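# Swing the hanging ball to topple the red pin

## Task

Use the pendulum ball to topple the red pin or push it off the raised deck, while every other pin stays upright on that deck. Before a pin is down, nothing may touch it except another pin, the ball or the cord. Even the ball and cord count only if the robot's last contact with them happened while the ball was pulled well back from its rest position, on the side away from the pins. After the red pin is down, the ball or cord may hit upright pins as long as the robot is touching neither of them. The robot must never touch any pin. The stand, deck and base board form a single unattached part. From the moment the ball is released from well back until the red pin is down, neither the robot nor anything taken from the bench may touch that part. Until the red pin is down, no pin may lean far, tip or fall because that part was bumped or tilted, or while the robot is touching the ball or cord. The robot must also stay off the ball and cord whenever a pin is struck or leaning far, and briefly afterwards. Any breach of these rules fails the task. The result must hold on its own at the end, not only because the robot is holding something in place.

## Robot and tools

Robot: two arms, left_arm and right_arm, each with a two-finger gripper. The fingers extend along the gripper's +z axis and close along its y axis. The reported end_effector_position is the point between the pads when closed; closed fingertips reach about 33 mm past it, fully open ones about 9 mm. Closing pushes the tips roughly 24 mm further out, so keep that clearance above surfaces.

Scene frame (shared by both arms): origin on the table top midway between the arms, +z up, +x outward over the table, left_arm on the +y side. The names left and right are not image sides. Printed hand positions can be off, more so at long reach.

execute_actions(actions): a list of actions run in order. Each action is a table of at most 15 rows, one row per control step of 1/30 s; if shorter, its final row is repeated to fill 15 steps (one action = 0.5 s). Every row is one flat list of 18 numbers, each in [-1, 1], covering both arms even if one stays still: left dx, dy, dz, rx, ry, rz, left position, force_limit, speed, then the same nine for the right arm. dx..rz are an offset, in that gripper's own axes, from its measured pose at the start of the action (for the first action in a call, the last pose a result reported). Every row counts from that start pose, not from the row before. Scale: 1.0 = 0.6 m or 180 degrees; rx, ry, rz form one rotation vector. An empty list just returns state and images. Per step the command is clipped to 70 mm and 16 degrees from the measured pose, so large offsets need several actions; position wins over orientation if both cannot be met.

Gripper numbers: position +1 = fully open (140 mm), pads meet near -0.8, -1 closes until blocked. force_limit -1/0/+1 gives roughly 14/60/107 N on parts up to 40 mm wide. speed -1/0/+1 gives about 30/140/250 mm/s. To keep a gripper unchanged, resend its previous three numbers; 0 is a real command. To grip, send -1 and confirm object_status 2. To squeeze harder while holding, raise force_limit and nudge position between -1 and -0.98.

move(target, speed, stop_force, blocking): target is one 18-number row laid out as above; its six pose numbers per arm are offsets from the pose in the latest result that shows one, in gripper axes, same scale. Grippers travel straight lines that end together, 0.5 to 10 s long; rotation takes the shorter way. speed is m/s, 0.002 to 0.5 (default 0.25); turning is capped at twice that in rad/s. Paths ignore obstacles and the other arm, and grippers can lag, drift or overshoot, especially near full stretch. stop_force (N, 20 to 80, shared by both arms, not before 0.2 s of scene time) ends an arm's path when push against its motion rises that much for 2 steps; that arm backs up 2 steps and holds. Use it only slowly, not with rotating grippers, and omit it when pulling away from something you press on. blocking=false returns after 0.5 s while motion continues; it cannot combine with stop_force, and further actions are refused until you wait or stop. The result adds a move: line (done, off_target, moving, held, contact, fault) plus limits such as paced (pose clipped) or held (steps blocked), and each gripper's distance to its pose.

wait(seconds): 0 to 10; arms hold their last command; a running move continues and the wait ends early when it finishes. stop(): brakes a running move (needs room; fingers keep moving). zoom_image(camera, region): camera is one of cam_head_left, cam_head_right, cam_high, cam_low, cam_left_wrist, cam_right_wrist; region [x0, y0, x1, y1] pixels, top-left origin, at most 504x504. Head, high and low images are 896x504, wrist images 504x504. finished_scene(scene): ends the current scene by its number and reports success; it is final.

Results: a state line per arm with position (m) and quaternion wxyz, Hand target lines (where the controller now drives each gripper), object_status (0 moving, 1 blocked while opening, 2 blocked while closing, 3 reached target or pads met), position_measured in counts (3 open, 230 closed, nonlinear), pose unreachable lines when the clearance check altered a command, MOTOR HOT warnings, and fault lines.

Faults: joint torque at its load limit (145 N m for waist, shoulder, elbow; 36.4 for the three wrist joints, held weight included) or 150 N of outside force stops that arm for 10 s and drops the rest of the call. Arms are stiff, so aiming even slightly beyond a firm contact can fault. Overheated motors brake the arm. Joint ranges (rad): waist ±3.491, shoulder ±3.140, elbow -1.187 to 4.328, forearm roll ±3.316, wrist pitch ±3.140, wrist roll ±3.927.

Order of work: inspect, grasp the ball or cord gently, draw the ball well back away from the pins without jolting the stand, release it cleanly, keep everything clear of the stand and swinging path, and confirm the red pin is down before ending. Avoid touching pins, bumping the loose stand, arm-to-arm collisions, hard hits, drops, and anything leaving the table. Loose objects may occasionally be nudged by an outside push.

Each tool is called after "Request:" as name(argument=value, ...), one argument or row to a line, values as JSON.

## Session

Request:
execute_actions(
  actions=[],
)

Scene clock: 0.00 s.
left_arm: end_effector_position=(+0.6175, +0.1819, +0.1870) position_measured=3 object_status=3 end_effector_quat_wxyz=(+0.045, +0.866, -0.455, +0.203) | right_arm: end_effector_position=(+0.4407, -0.1378, +0.0999) position_measured=3 object_status=3 end_effector_quat_wxyz=(-0.224, +0.902, +0.356, -0.098)
Joint positions: left_arm=[-0.188  0.07  -0.216  0.325 -0.985  0.453] | right_arm=[ 0.282  0.466  0.27  -0.436 -1.612  2.045]
Joint velocities: left_arm=[ 0.     0.     0.    -0.001 -0.    -0.   ] | right_arm=[ 0.     0.     0.001  0.    -0.     0.001]
Hand target (left_arm): +0.618, +0.182, +0.187; +0.045, +0.866, -0.455, +0.203
Hand target (right_arm): +0.441, -0.138, +0.100; -0.224, +0.902, +0.356, -0.098

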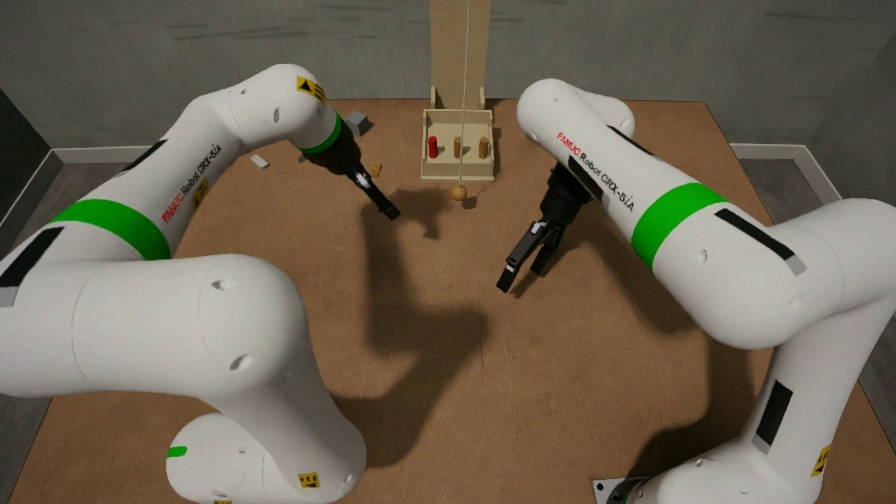

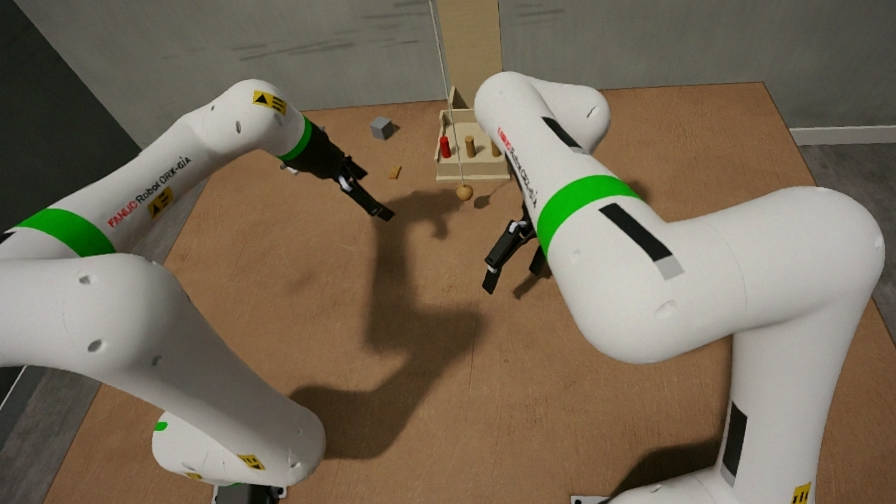

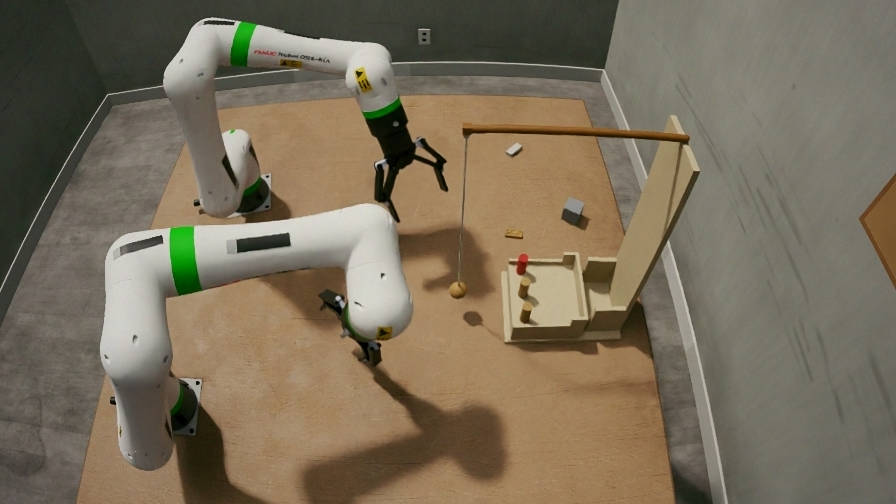

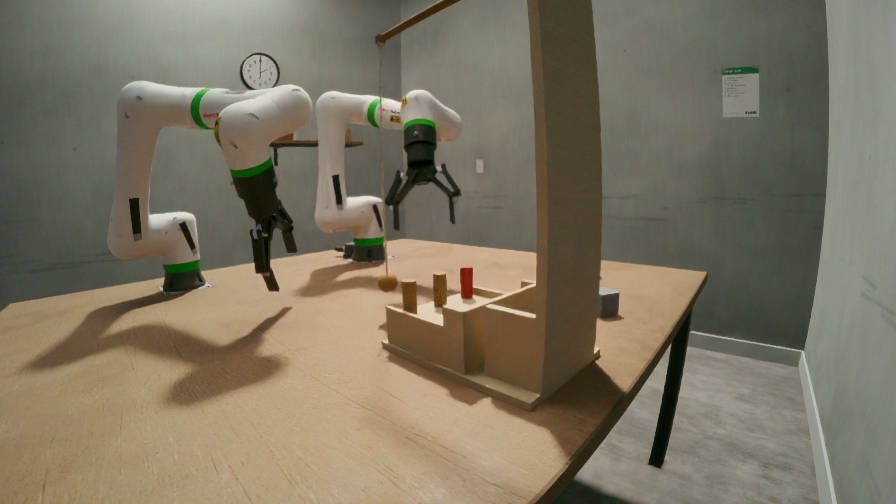

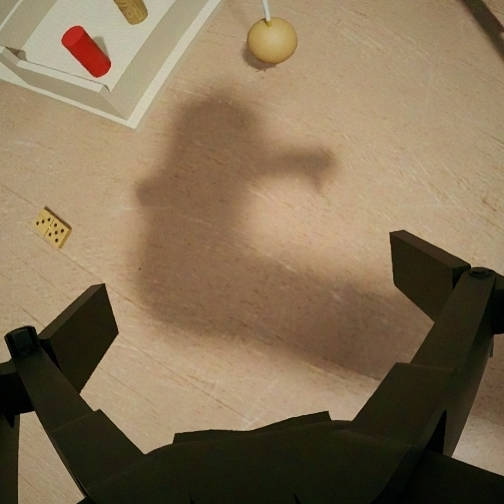

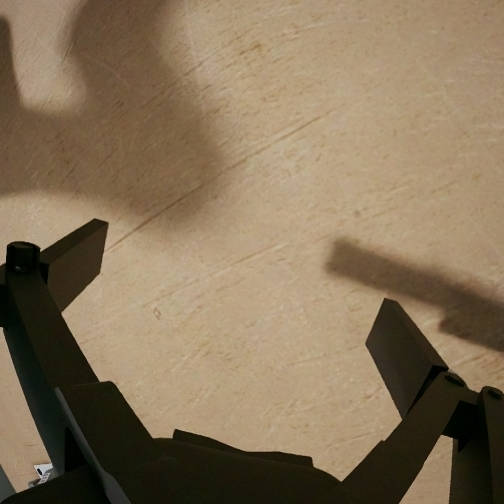

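Request:
move(
  target=[0,0,-0.25,0,0,0,1,0,0,0.168,0.077,-0.045,-0.186,0.273,0.032,1,-0.5,0],
)

Scene clock: 11.47 s.
left_arm: end_effector_position=(+0.5707, +0.2211, +0.3240) position_measured=3 object_status=3 end_effector_quat_wxyz=(+0.045, +0.866, -0.455, +0.203) | right_arm: end_effector_position=(+0.5507, -0.1065, +0.1008) position_measured=3 object_status=3 end_effector_quat_wxyz=(-0.099, +0.904, +0.209, +0.359)
Joint positions: left_arm=[-0.088 -0.078 -0.04   0.31  -1.324  0.459] | right_arm=[ 0.534  0.021 -0.703  0.519 -0.096  0.963]
Joint velocities: left_arm=[ 0.     0.    -0.    -0.     0.001  0.002] | right_arm=[-0.055 -0.007 -0.115  0.491  0.091 -0.458]
Hand target (left_arm): +0.571, +0.221, +0.324; +0.045, +0.866, -0.455, +0.203
Hand target (right_arm): +0.551, -0.107, +0.101; -0.098, +0.904, +0.209, +0.360
Off the commanded pose (left_arm): 0.000 m, 0 deg.
Off the commanded pose (right_arm): 0.001 m, 3 deg.
move: off_target (right_arm)

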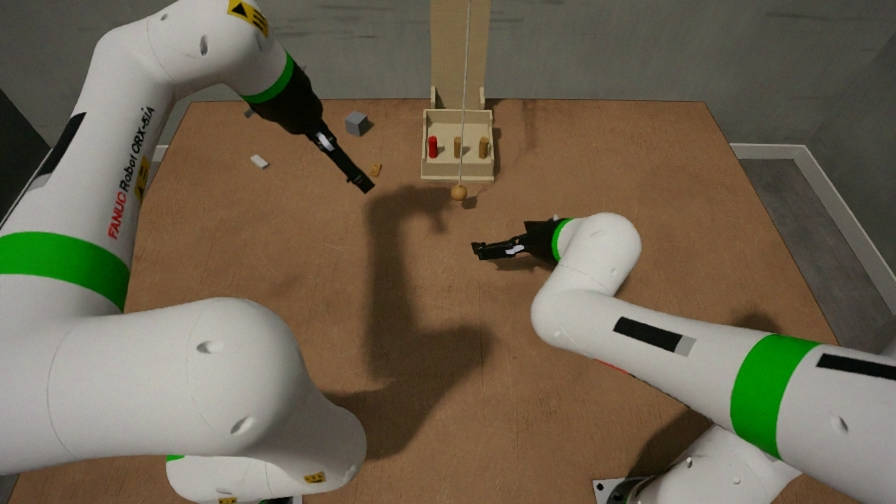

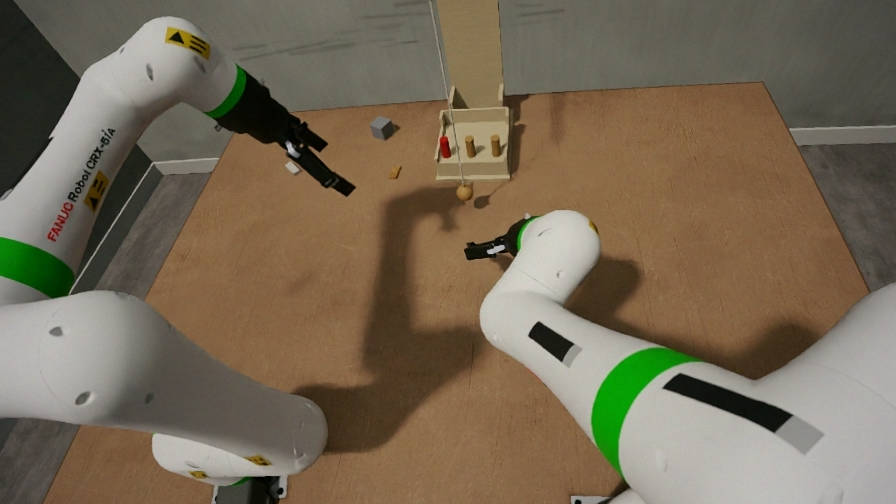

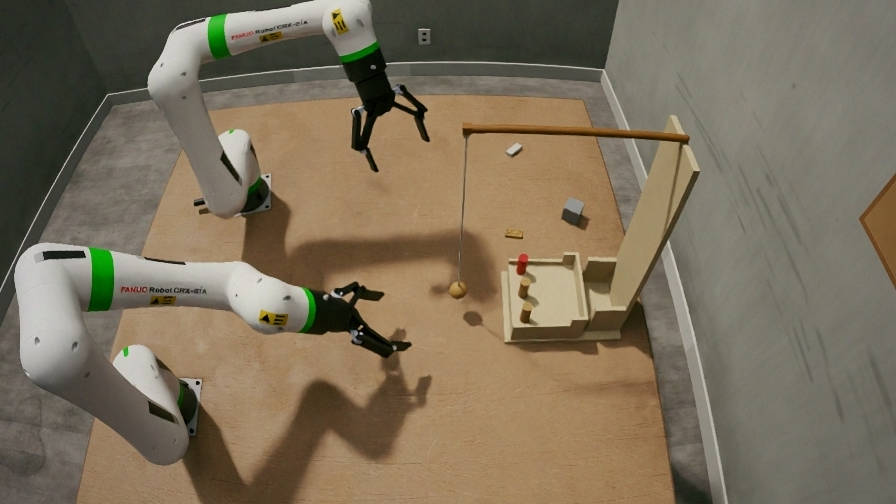

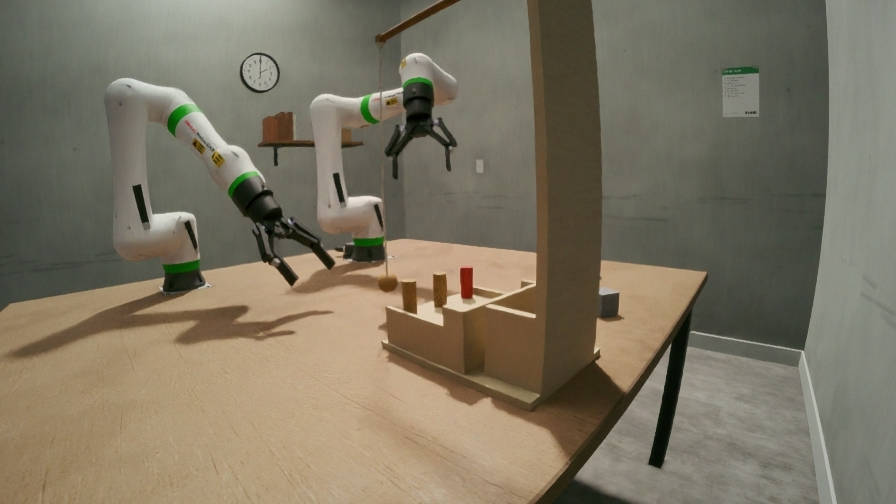

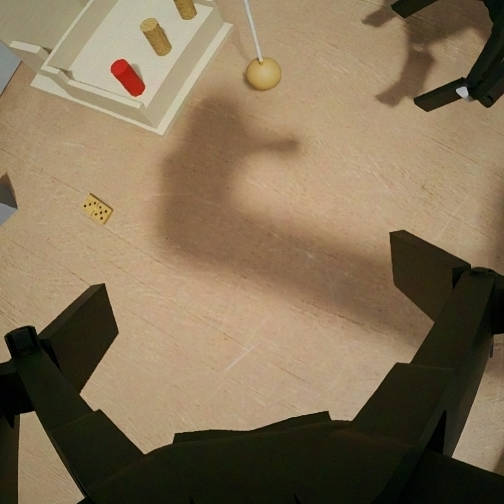

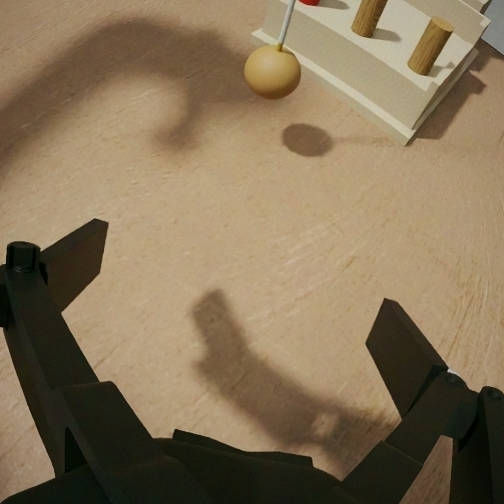

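Request:
move(
  target=[0,0,0,0,0,0,1,0,0,0.107,0,0.177,0,-0.083,0,1,-0.5,0],
  speed=0.15,
)

Scene clock: 15.97 s.
left_arm: end_effector_position=(+0.5707, +0.2211, +0.3240) position_measured=3 object_status=3 end_effector_quat_wxyz=(+0.045, +0.866, -0.455, +0.203) | right_arm: end_effector_position=(+0.6572, -0.0521, +0.0681) position_measured=3 object_status=3 end_effector_quat_wxyz=(-0.071, +0.943, +0.220, +0.239)
Joint positions: left_arm=[-0.088 -0.078 -0.04   0.31  -1.324  0.459] | right_arm=[ 0.529  0.44   0.01   0.035 -0.637  1.447]
Joint velocities: left_arm=[-0.    -0.     0.001 -0.     0.     0.001] | right_arm=[-0.     0.     0.002 -0.002 -0.001  0.001]
Hand target (left_arm): +0.571, +0.221, +0.324; +0.045, +0.866, -0.455, +0.203
Hand target (right_arm): +0.657, -0.052, +0.068; -0.071, +0.943, +0.220, +0.239
Off the commanded pose (left_arm): 0.000 m, 0 deg.
Off the commanded pose (right_arm): 0.000 m, 0 deg.
move: done

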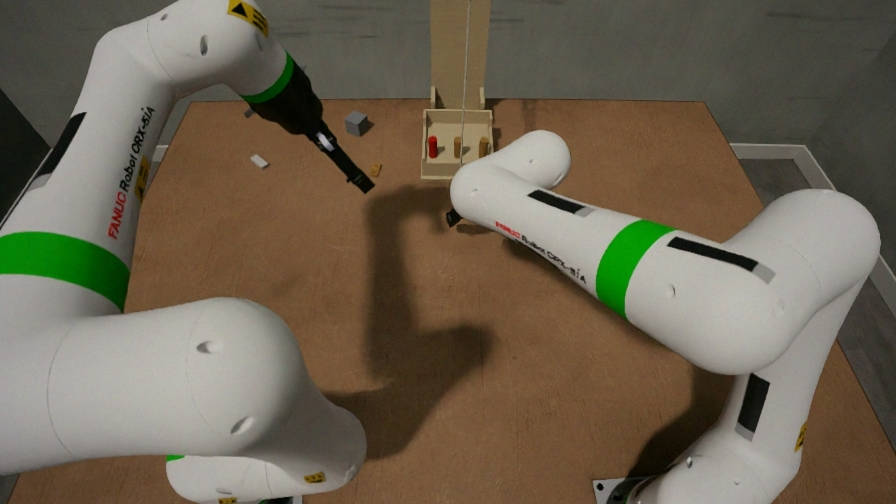

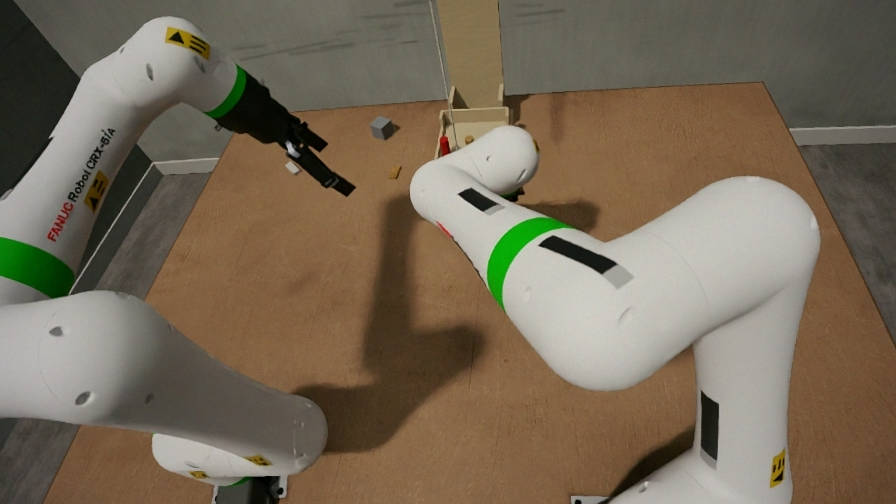

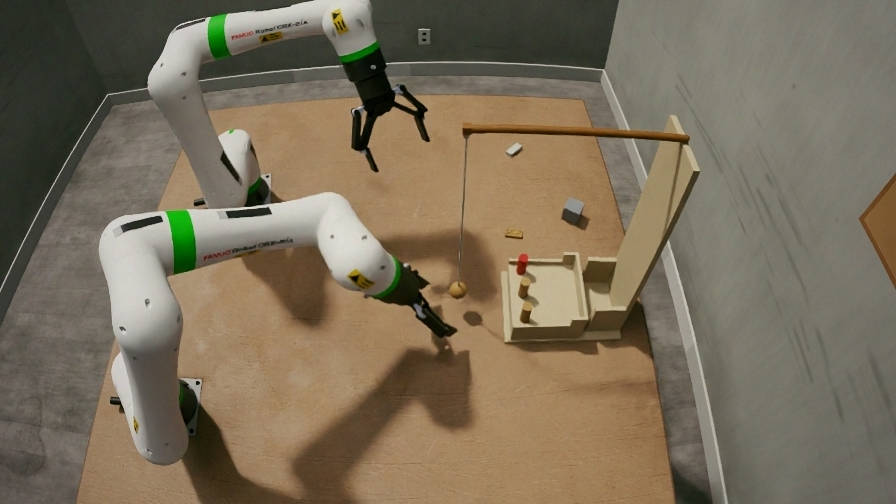

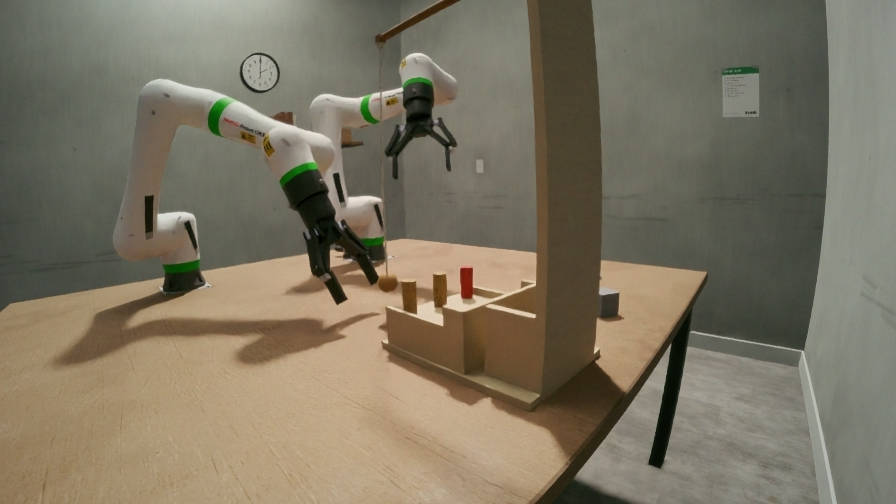

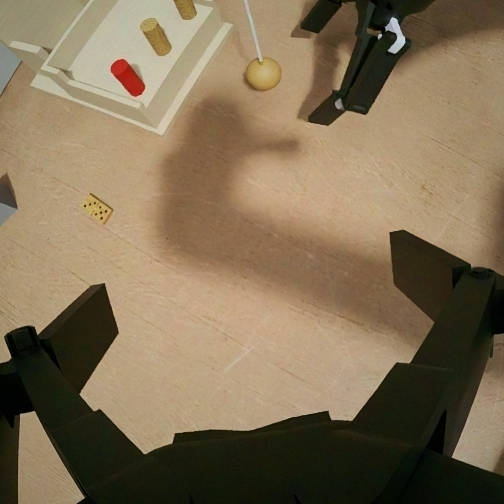

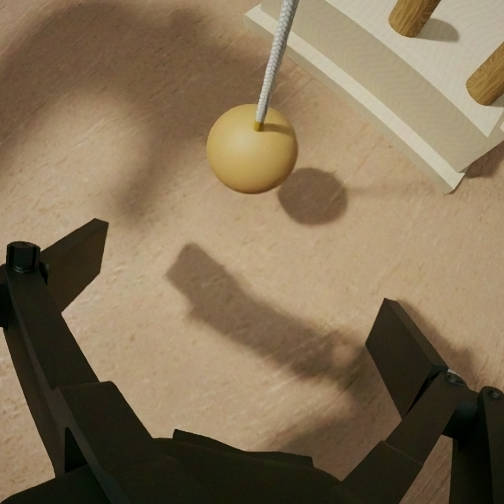

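Request:
move(
  target=[0,0,0,0,0,0,1,0,0,0.105,-0.018,0.03,0,0,0,1,-0.5,0],
  speed=0.1,
)

Scene clock: 18.87 s.
left_arm: end_effector_position=(+0.5707, +0.2211, +0.3240) position_measured=3 object_status=3 end_effector_quat_wxyz=(+0.045, +0.866, -0.455, +0.203) | right_arm: end_effector_position=(+0.7095, -0.0141, +0.0830) position_measured=3 object_status=3 end_effector_quat_wxyz=(-0.071, +0.943, +0.220, +0.239)
Joint positions: left_arm=[-0.088 -0.078 -0.04   0.31  -1.324  0.459] | right_arm=[ 0.536  0.573  0.245  0.036 -0.74   1.442]
Joint velocities: left_arm=[ 0.     0.     0.001  0.    -0.     0.   ] | right_arm=[ 0.    -0.    -0.001 -0.003 -0.     0.002]
Hand target (left_arm): +0.571, +0.221, +0.324; +0.045, +0.866, -0.455, +0.203
Hand target (right_arm): +0.710, -0.014, +0.083; -0.071, +0.943, +0.220, +0.239
Off the commanded pose (left_arm): 0.000 m, 0 deg.
Off the commanded pose (right_arm): 0.000 m, 0 deg.
move: done

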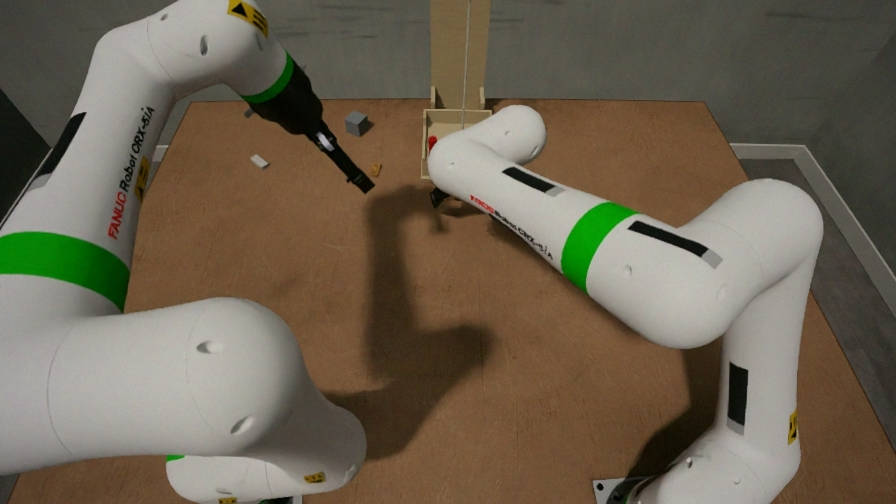

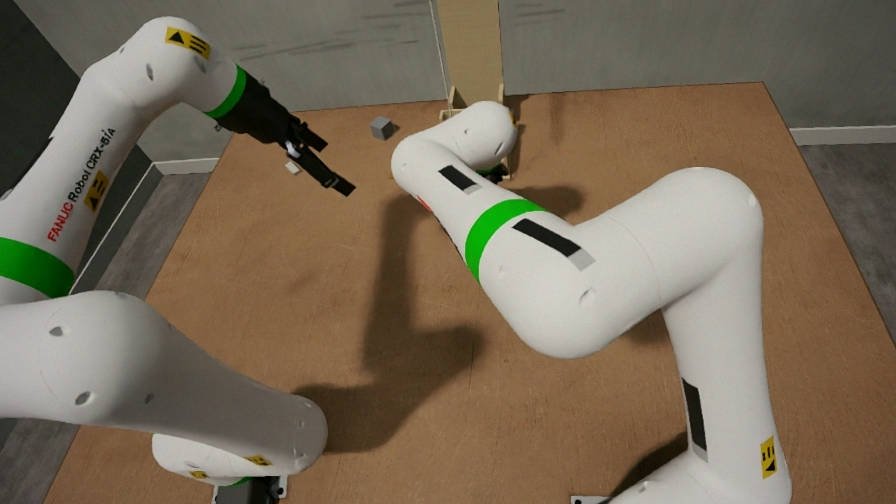

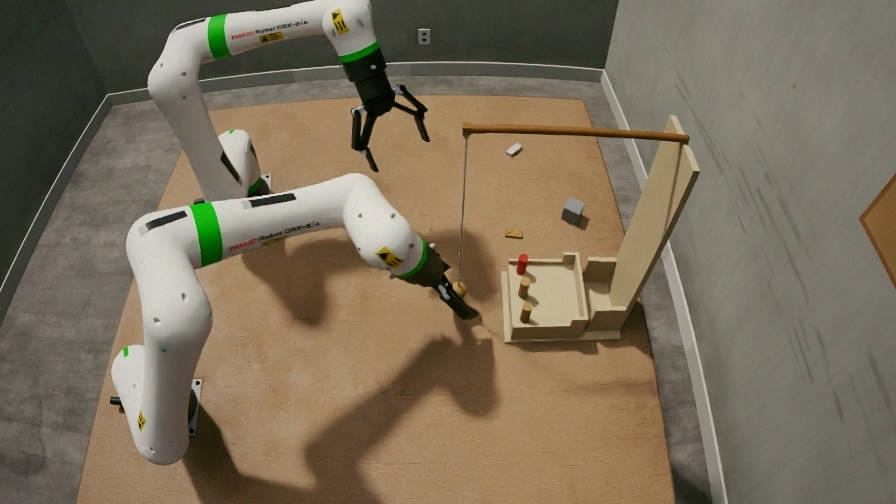

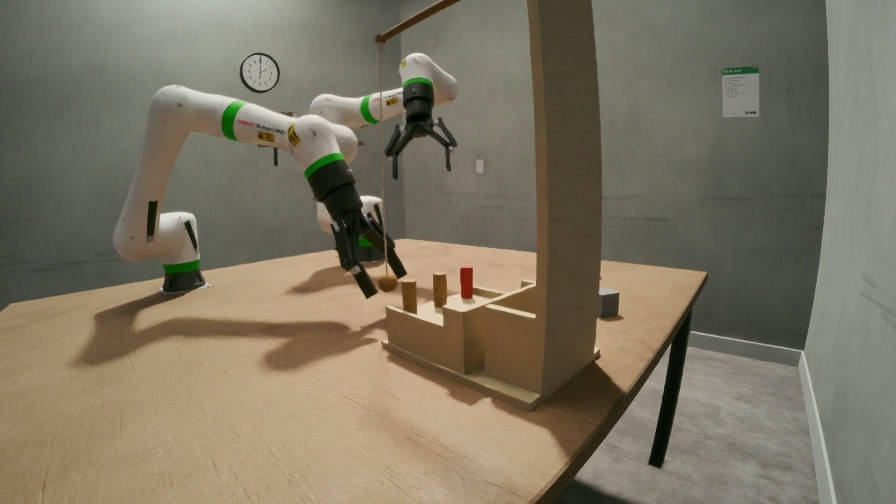

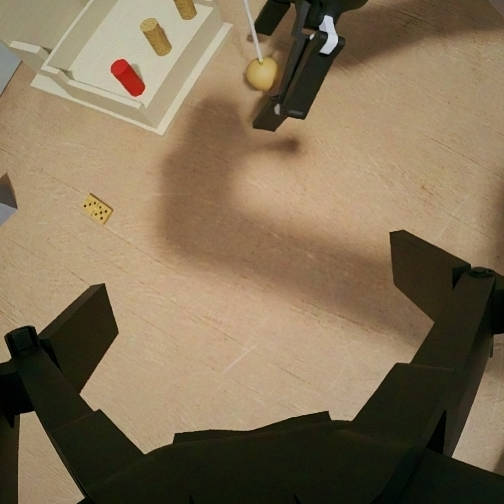

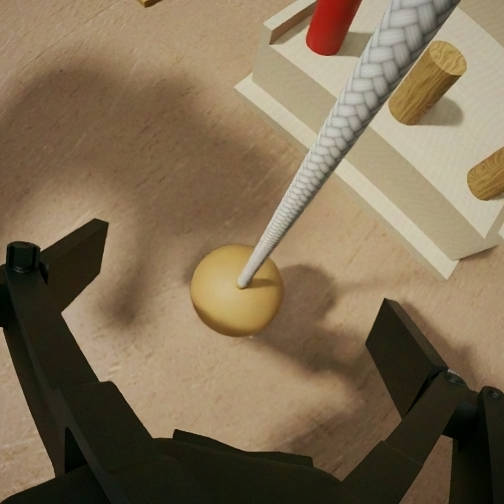

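Request:
move(
  target=[0,0,0,0,0,0,1,0,0,0,0,0,0,0,0,-1,-0.7,0],
)

Request:
move(
  target=[0,0,0,0,0,0,1,0,0,-0.338,-0.028,-0.319,0,0,0,-1,-0.7,0],
  speed=0.15,
)

Scene clock: 25.70 s.
left_arm: end_effector_position=(+0.5707, +0.2211, +0.3240) position_measured=3 object_status=3 end_effector_quat_wxyz=(+0.045, +0.866, -0.455, +0.203) | right_arm: end_effector_position=(+0.7096, -0.0142, +0.0830) position_measured=168 object_status=2 end_effector_quat_wxyz=(-0.071, +0.943, +0.220, +0.239)
Joint positions: left_arm=[-0.088 -0.078 -0.04   0.31  -1.324  0.459] | right_arm=[ 0.536  0.573  0.245  0.036 -0.74   1.442]
Joint velocities: left_arm=[ 0.    -0.    -0.001  0.001 -0.     0.   ] | right_arm=[-0.     0.001 -0.001  0.     0.     0.   ]
Hand target (left_arm): +0.571, +0.221, +0.324; +0.045, +0.866, -0.455, +0.203
Hand target (right_arm): +0.710, -0.014, +0.083; -0.071, +0.943, +0.220, +0.239
Off the commanded pose (left_arm): 0.000 m, 0 deg.
Off the commanded pose (right_arm): 0.000 m, 0 deg.
move: done

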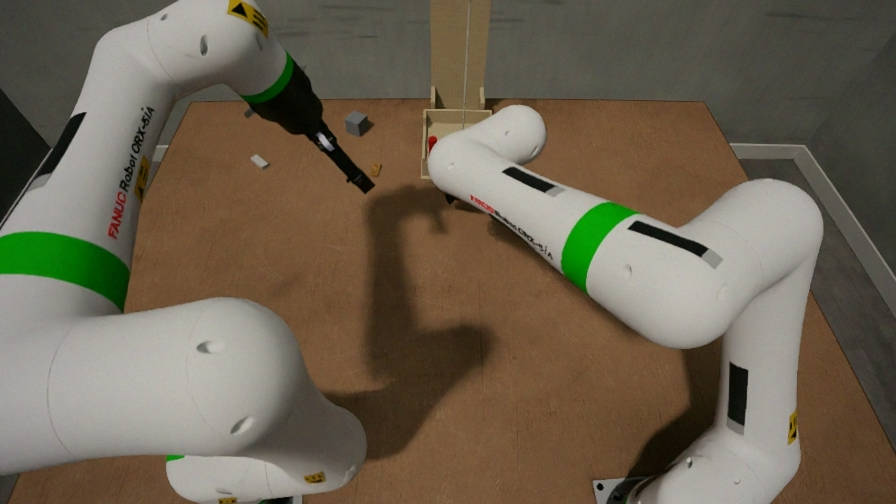

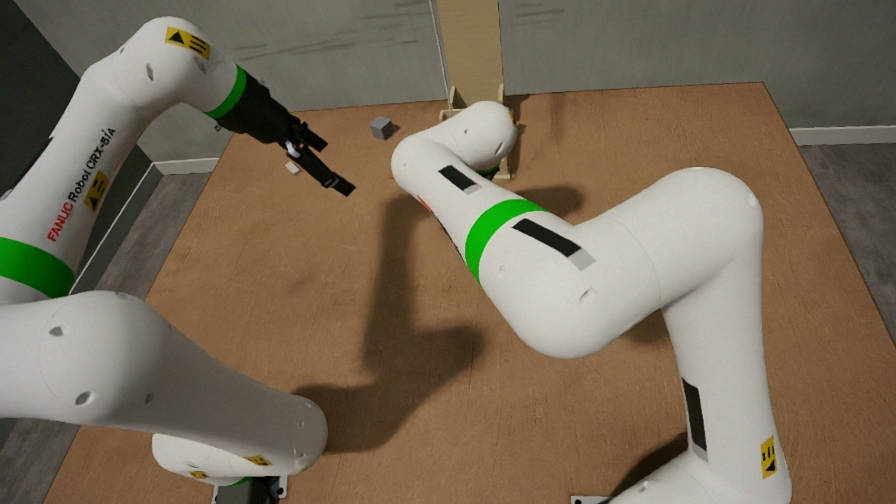

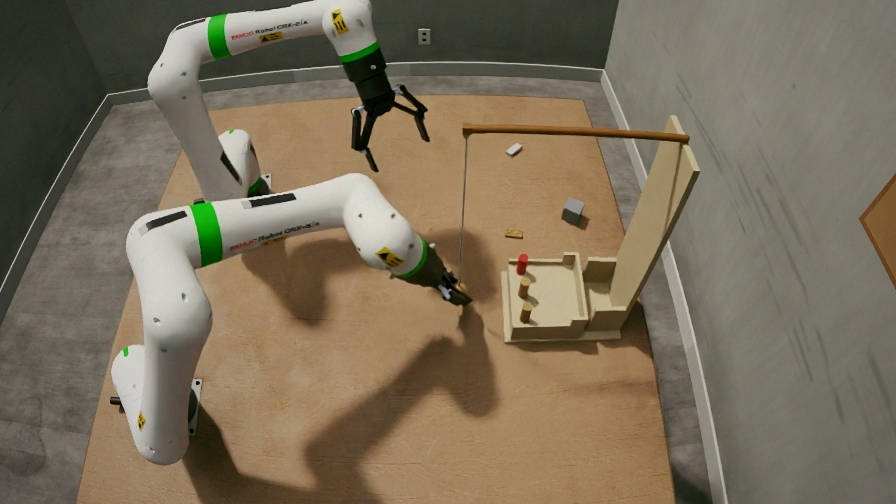

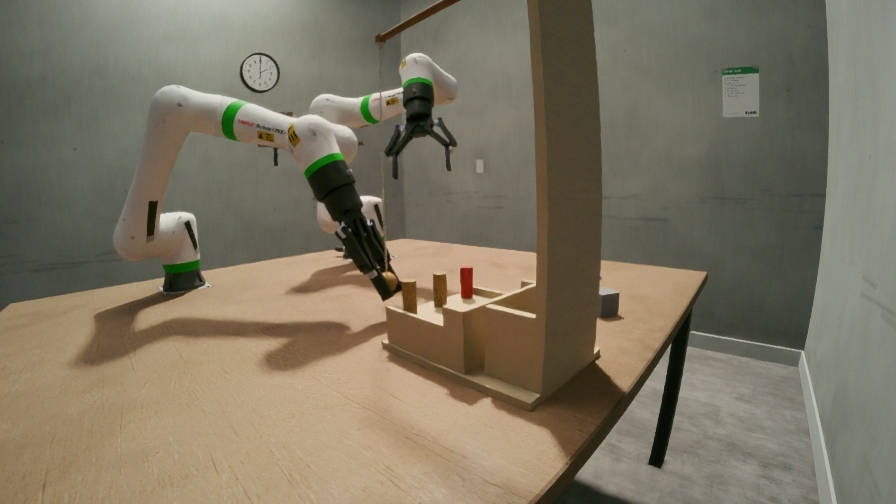

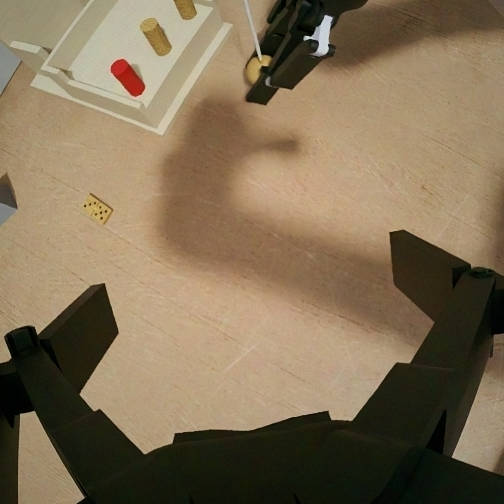

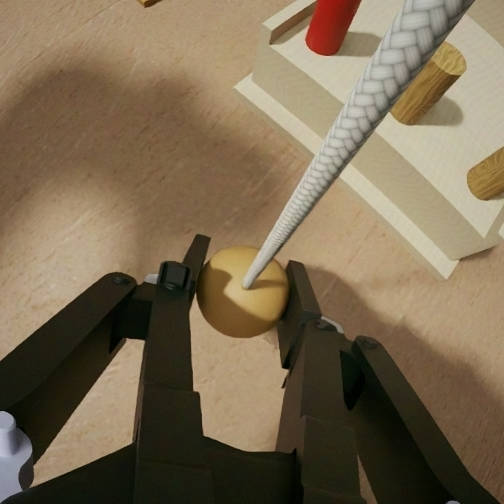

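Scene clock: 27.93 s.
left_arm: end_effector_position=(+0.5707, +0.2211, +0.3240) position_measured=3 object_status=3 end_effector_quat_wxyz=(+0.045, +0.866, -0.455, +0.203) | right_arm: end_effector_position=(+0.4620, -0.1223, +0.1540) position_measured=168 object_status=2 end_effector_quat_wxyz=(-0.071, +0.943, +0.220, +0.239)
Joint positions: left_arm=[-0.088 -0.078 -0.04   0.31  -1.324  0.459] | right_arm=[ 0.651 -0.148 -0.476  0.117 -0.748  1.282]
Joint velocities: left_arm=[-0.     0.    -0.     0.001  0.001 -0.   ] | right_arm=[ 0.    -0.001  0.    -0.002  0.    -0.001]
Hand target (left_arm): +0.571, +0.221, +0.324; +0.045, +0.866, -0.455, +0.203
Hand target (right_arm): +0.462, -0.122, +0.154; -0.071, +0.943, +0.220, +0.239
Off the commanded pose (left_arm): 0.000 m, 0 deg.
Off the commanded pose (right_arm): 0.001 m, 0 deg.
move: done

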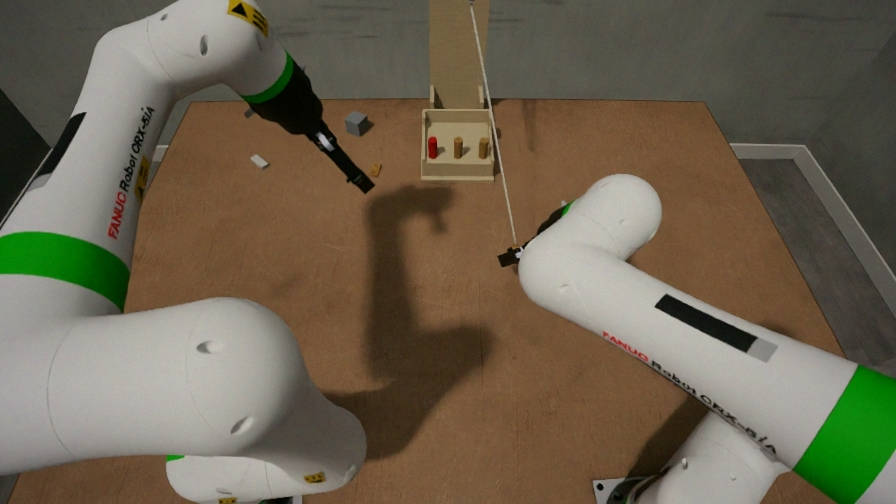

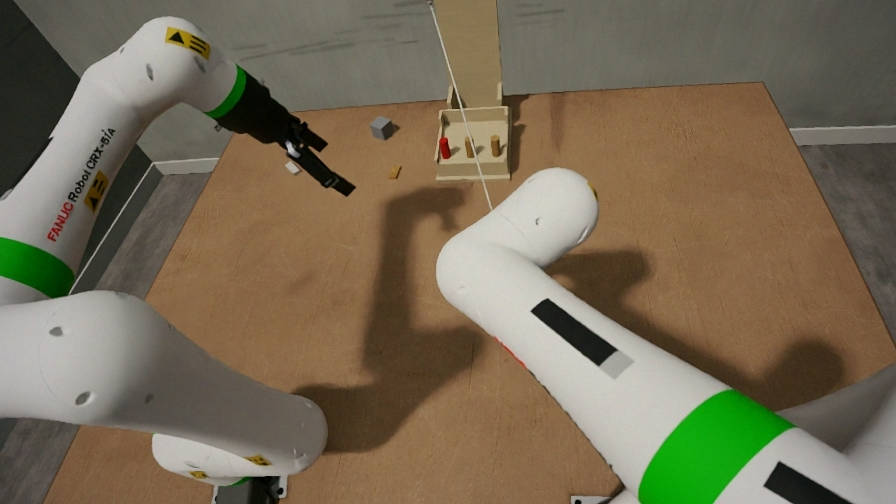

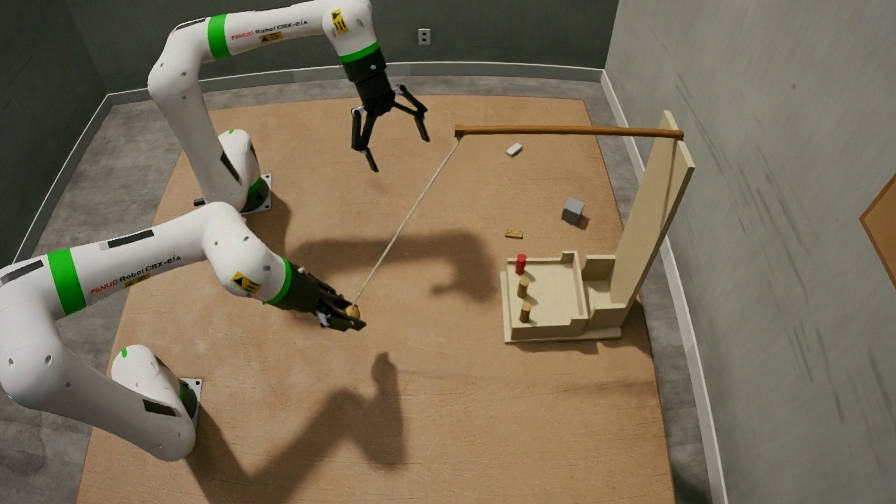

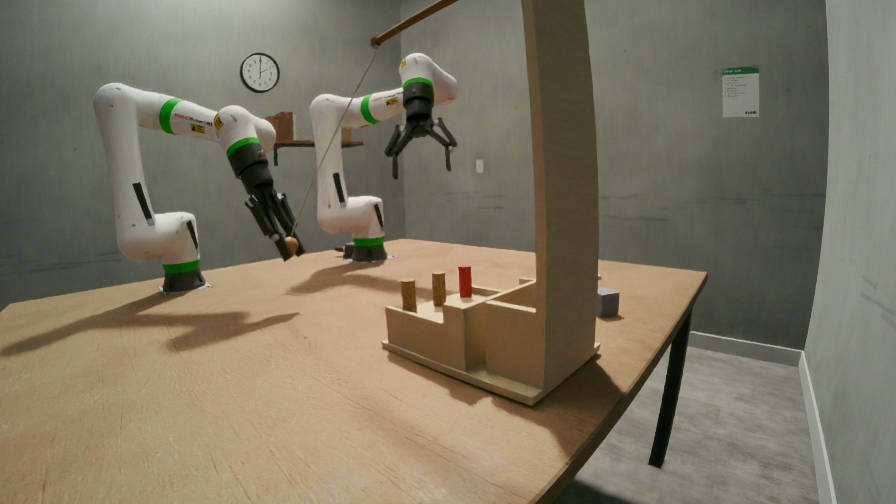

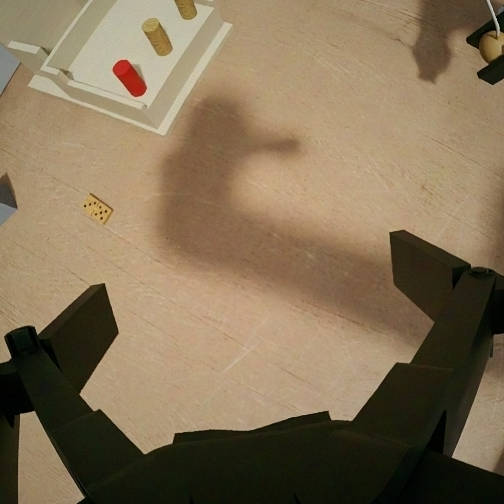

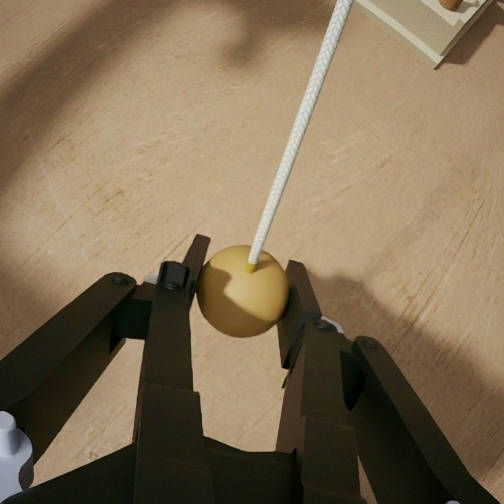

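The stand is tilting; raise 2.5 cm to slacken.

Request:
move(
  target=[0,0,0,0,0,0,1,0,0,0.02,0,-0.036,0,0,0,-1,-0.7,0],
  speed=0.03,
)

Scene clock: 32.33 s.
left_arm: end_effector_position=(+0.5707, +0.2211, +0.3240) position_measured=3 object_status=3 end_effector_quat_wxyz=(+0.045, +0.866, -0.455, +0.203) | right_arm: end_effector_position=(+0.4624, -0.1229, +0.1787) position_measured=168 object_status=2 end_effector_quat_wxyz=(-0.070, +0.943, +0.220, +0.239)
Joint positions: left_arm=[-0.088 -0.078 -0.04   0.31  -1.324  0.459] | right_arm=[ 0.649 -0.164 -0.428  0.109 -0.812  1.295]
Joint velocities: left_arm=[-0.    -0.    -0.     0.001  0.    -0.   ] | right_arm=[-0.     0.003  0.    -0.    -0.     0.001]
Hand target (left_arm): +0.571, +0.221, +0.324; +0.045, +0.866, -0.455, +0.203
Hand target (right_arm): +0.462, -0.123, +0.179; -0.070, +0.943, +0.220, +0.239
Off the commanded pose (left_arm): 0.000 m, 0 deg.
Off the commanded pose (right_arm): 0.000 m, 0 deg.
move: done

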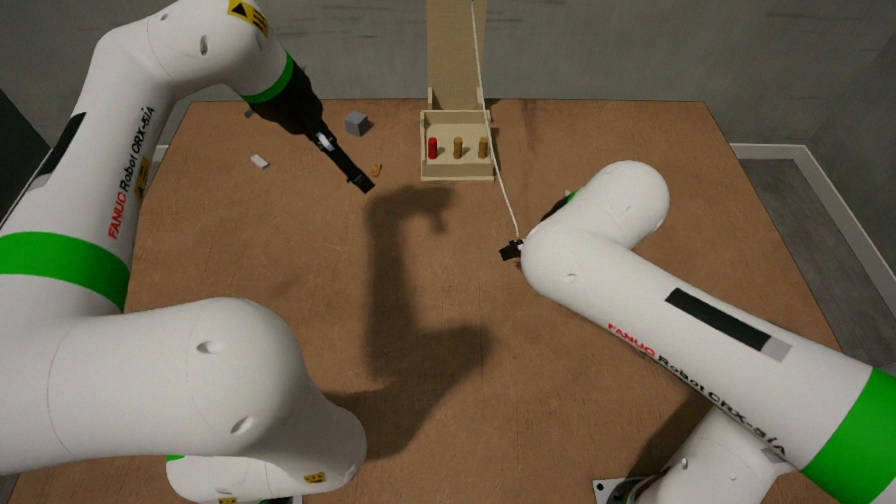

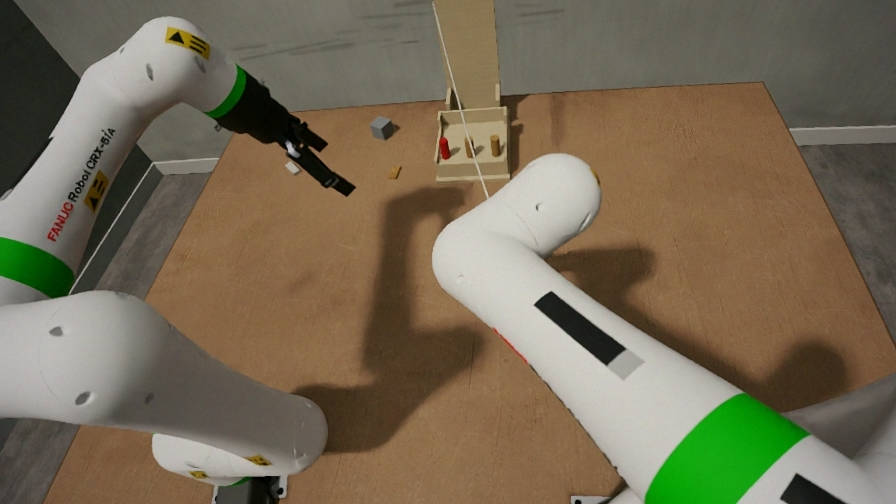

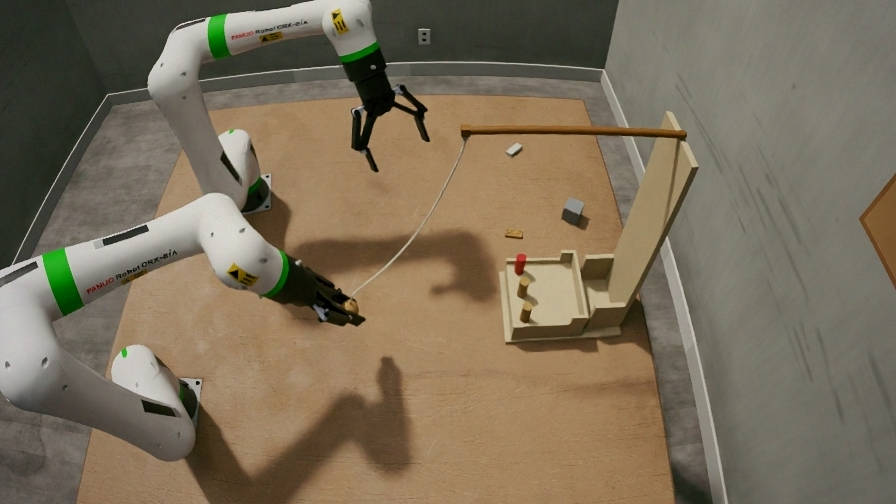

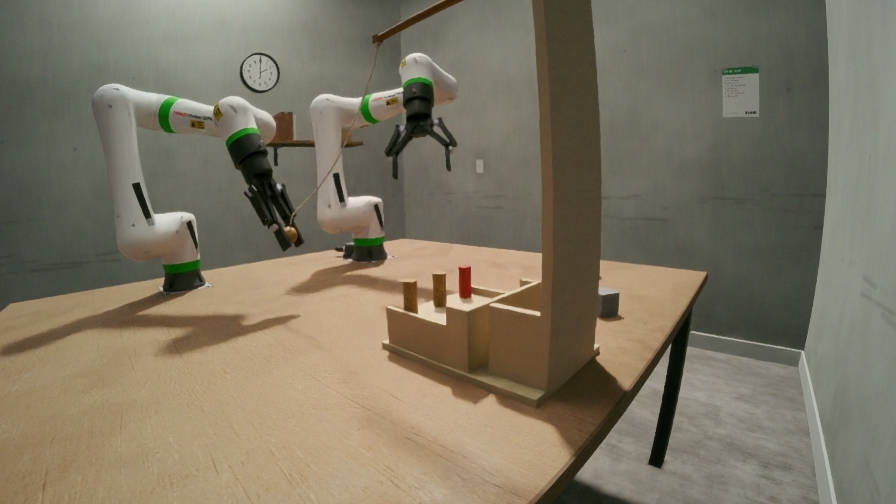

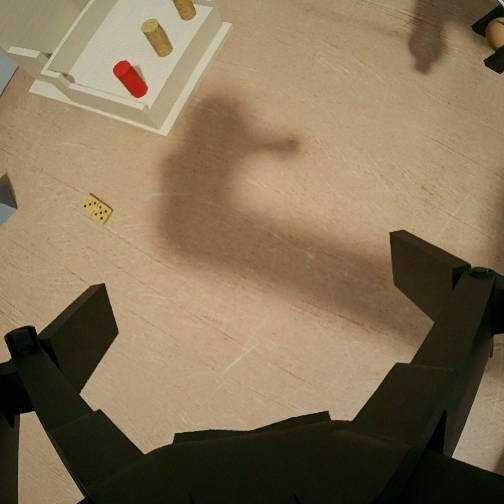

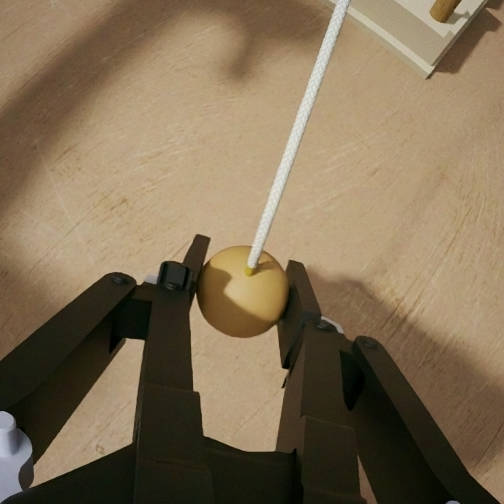

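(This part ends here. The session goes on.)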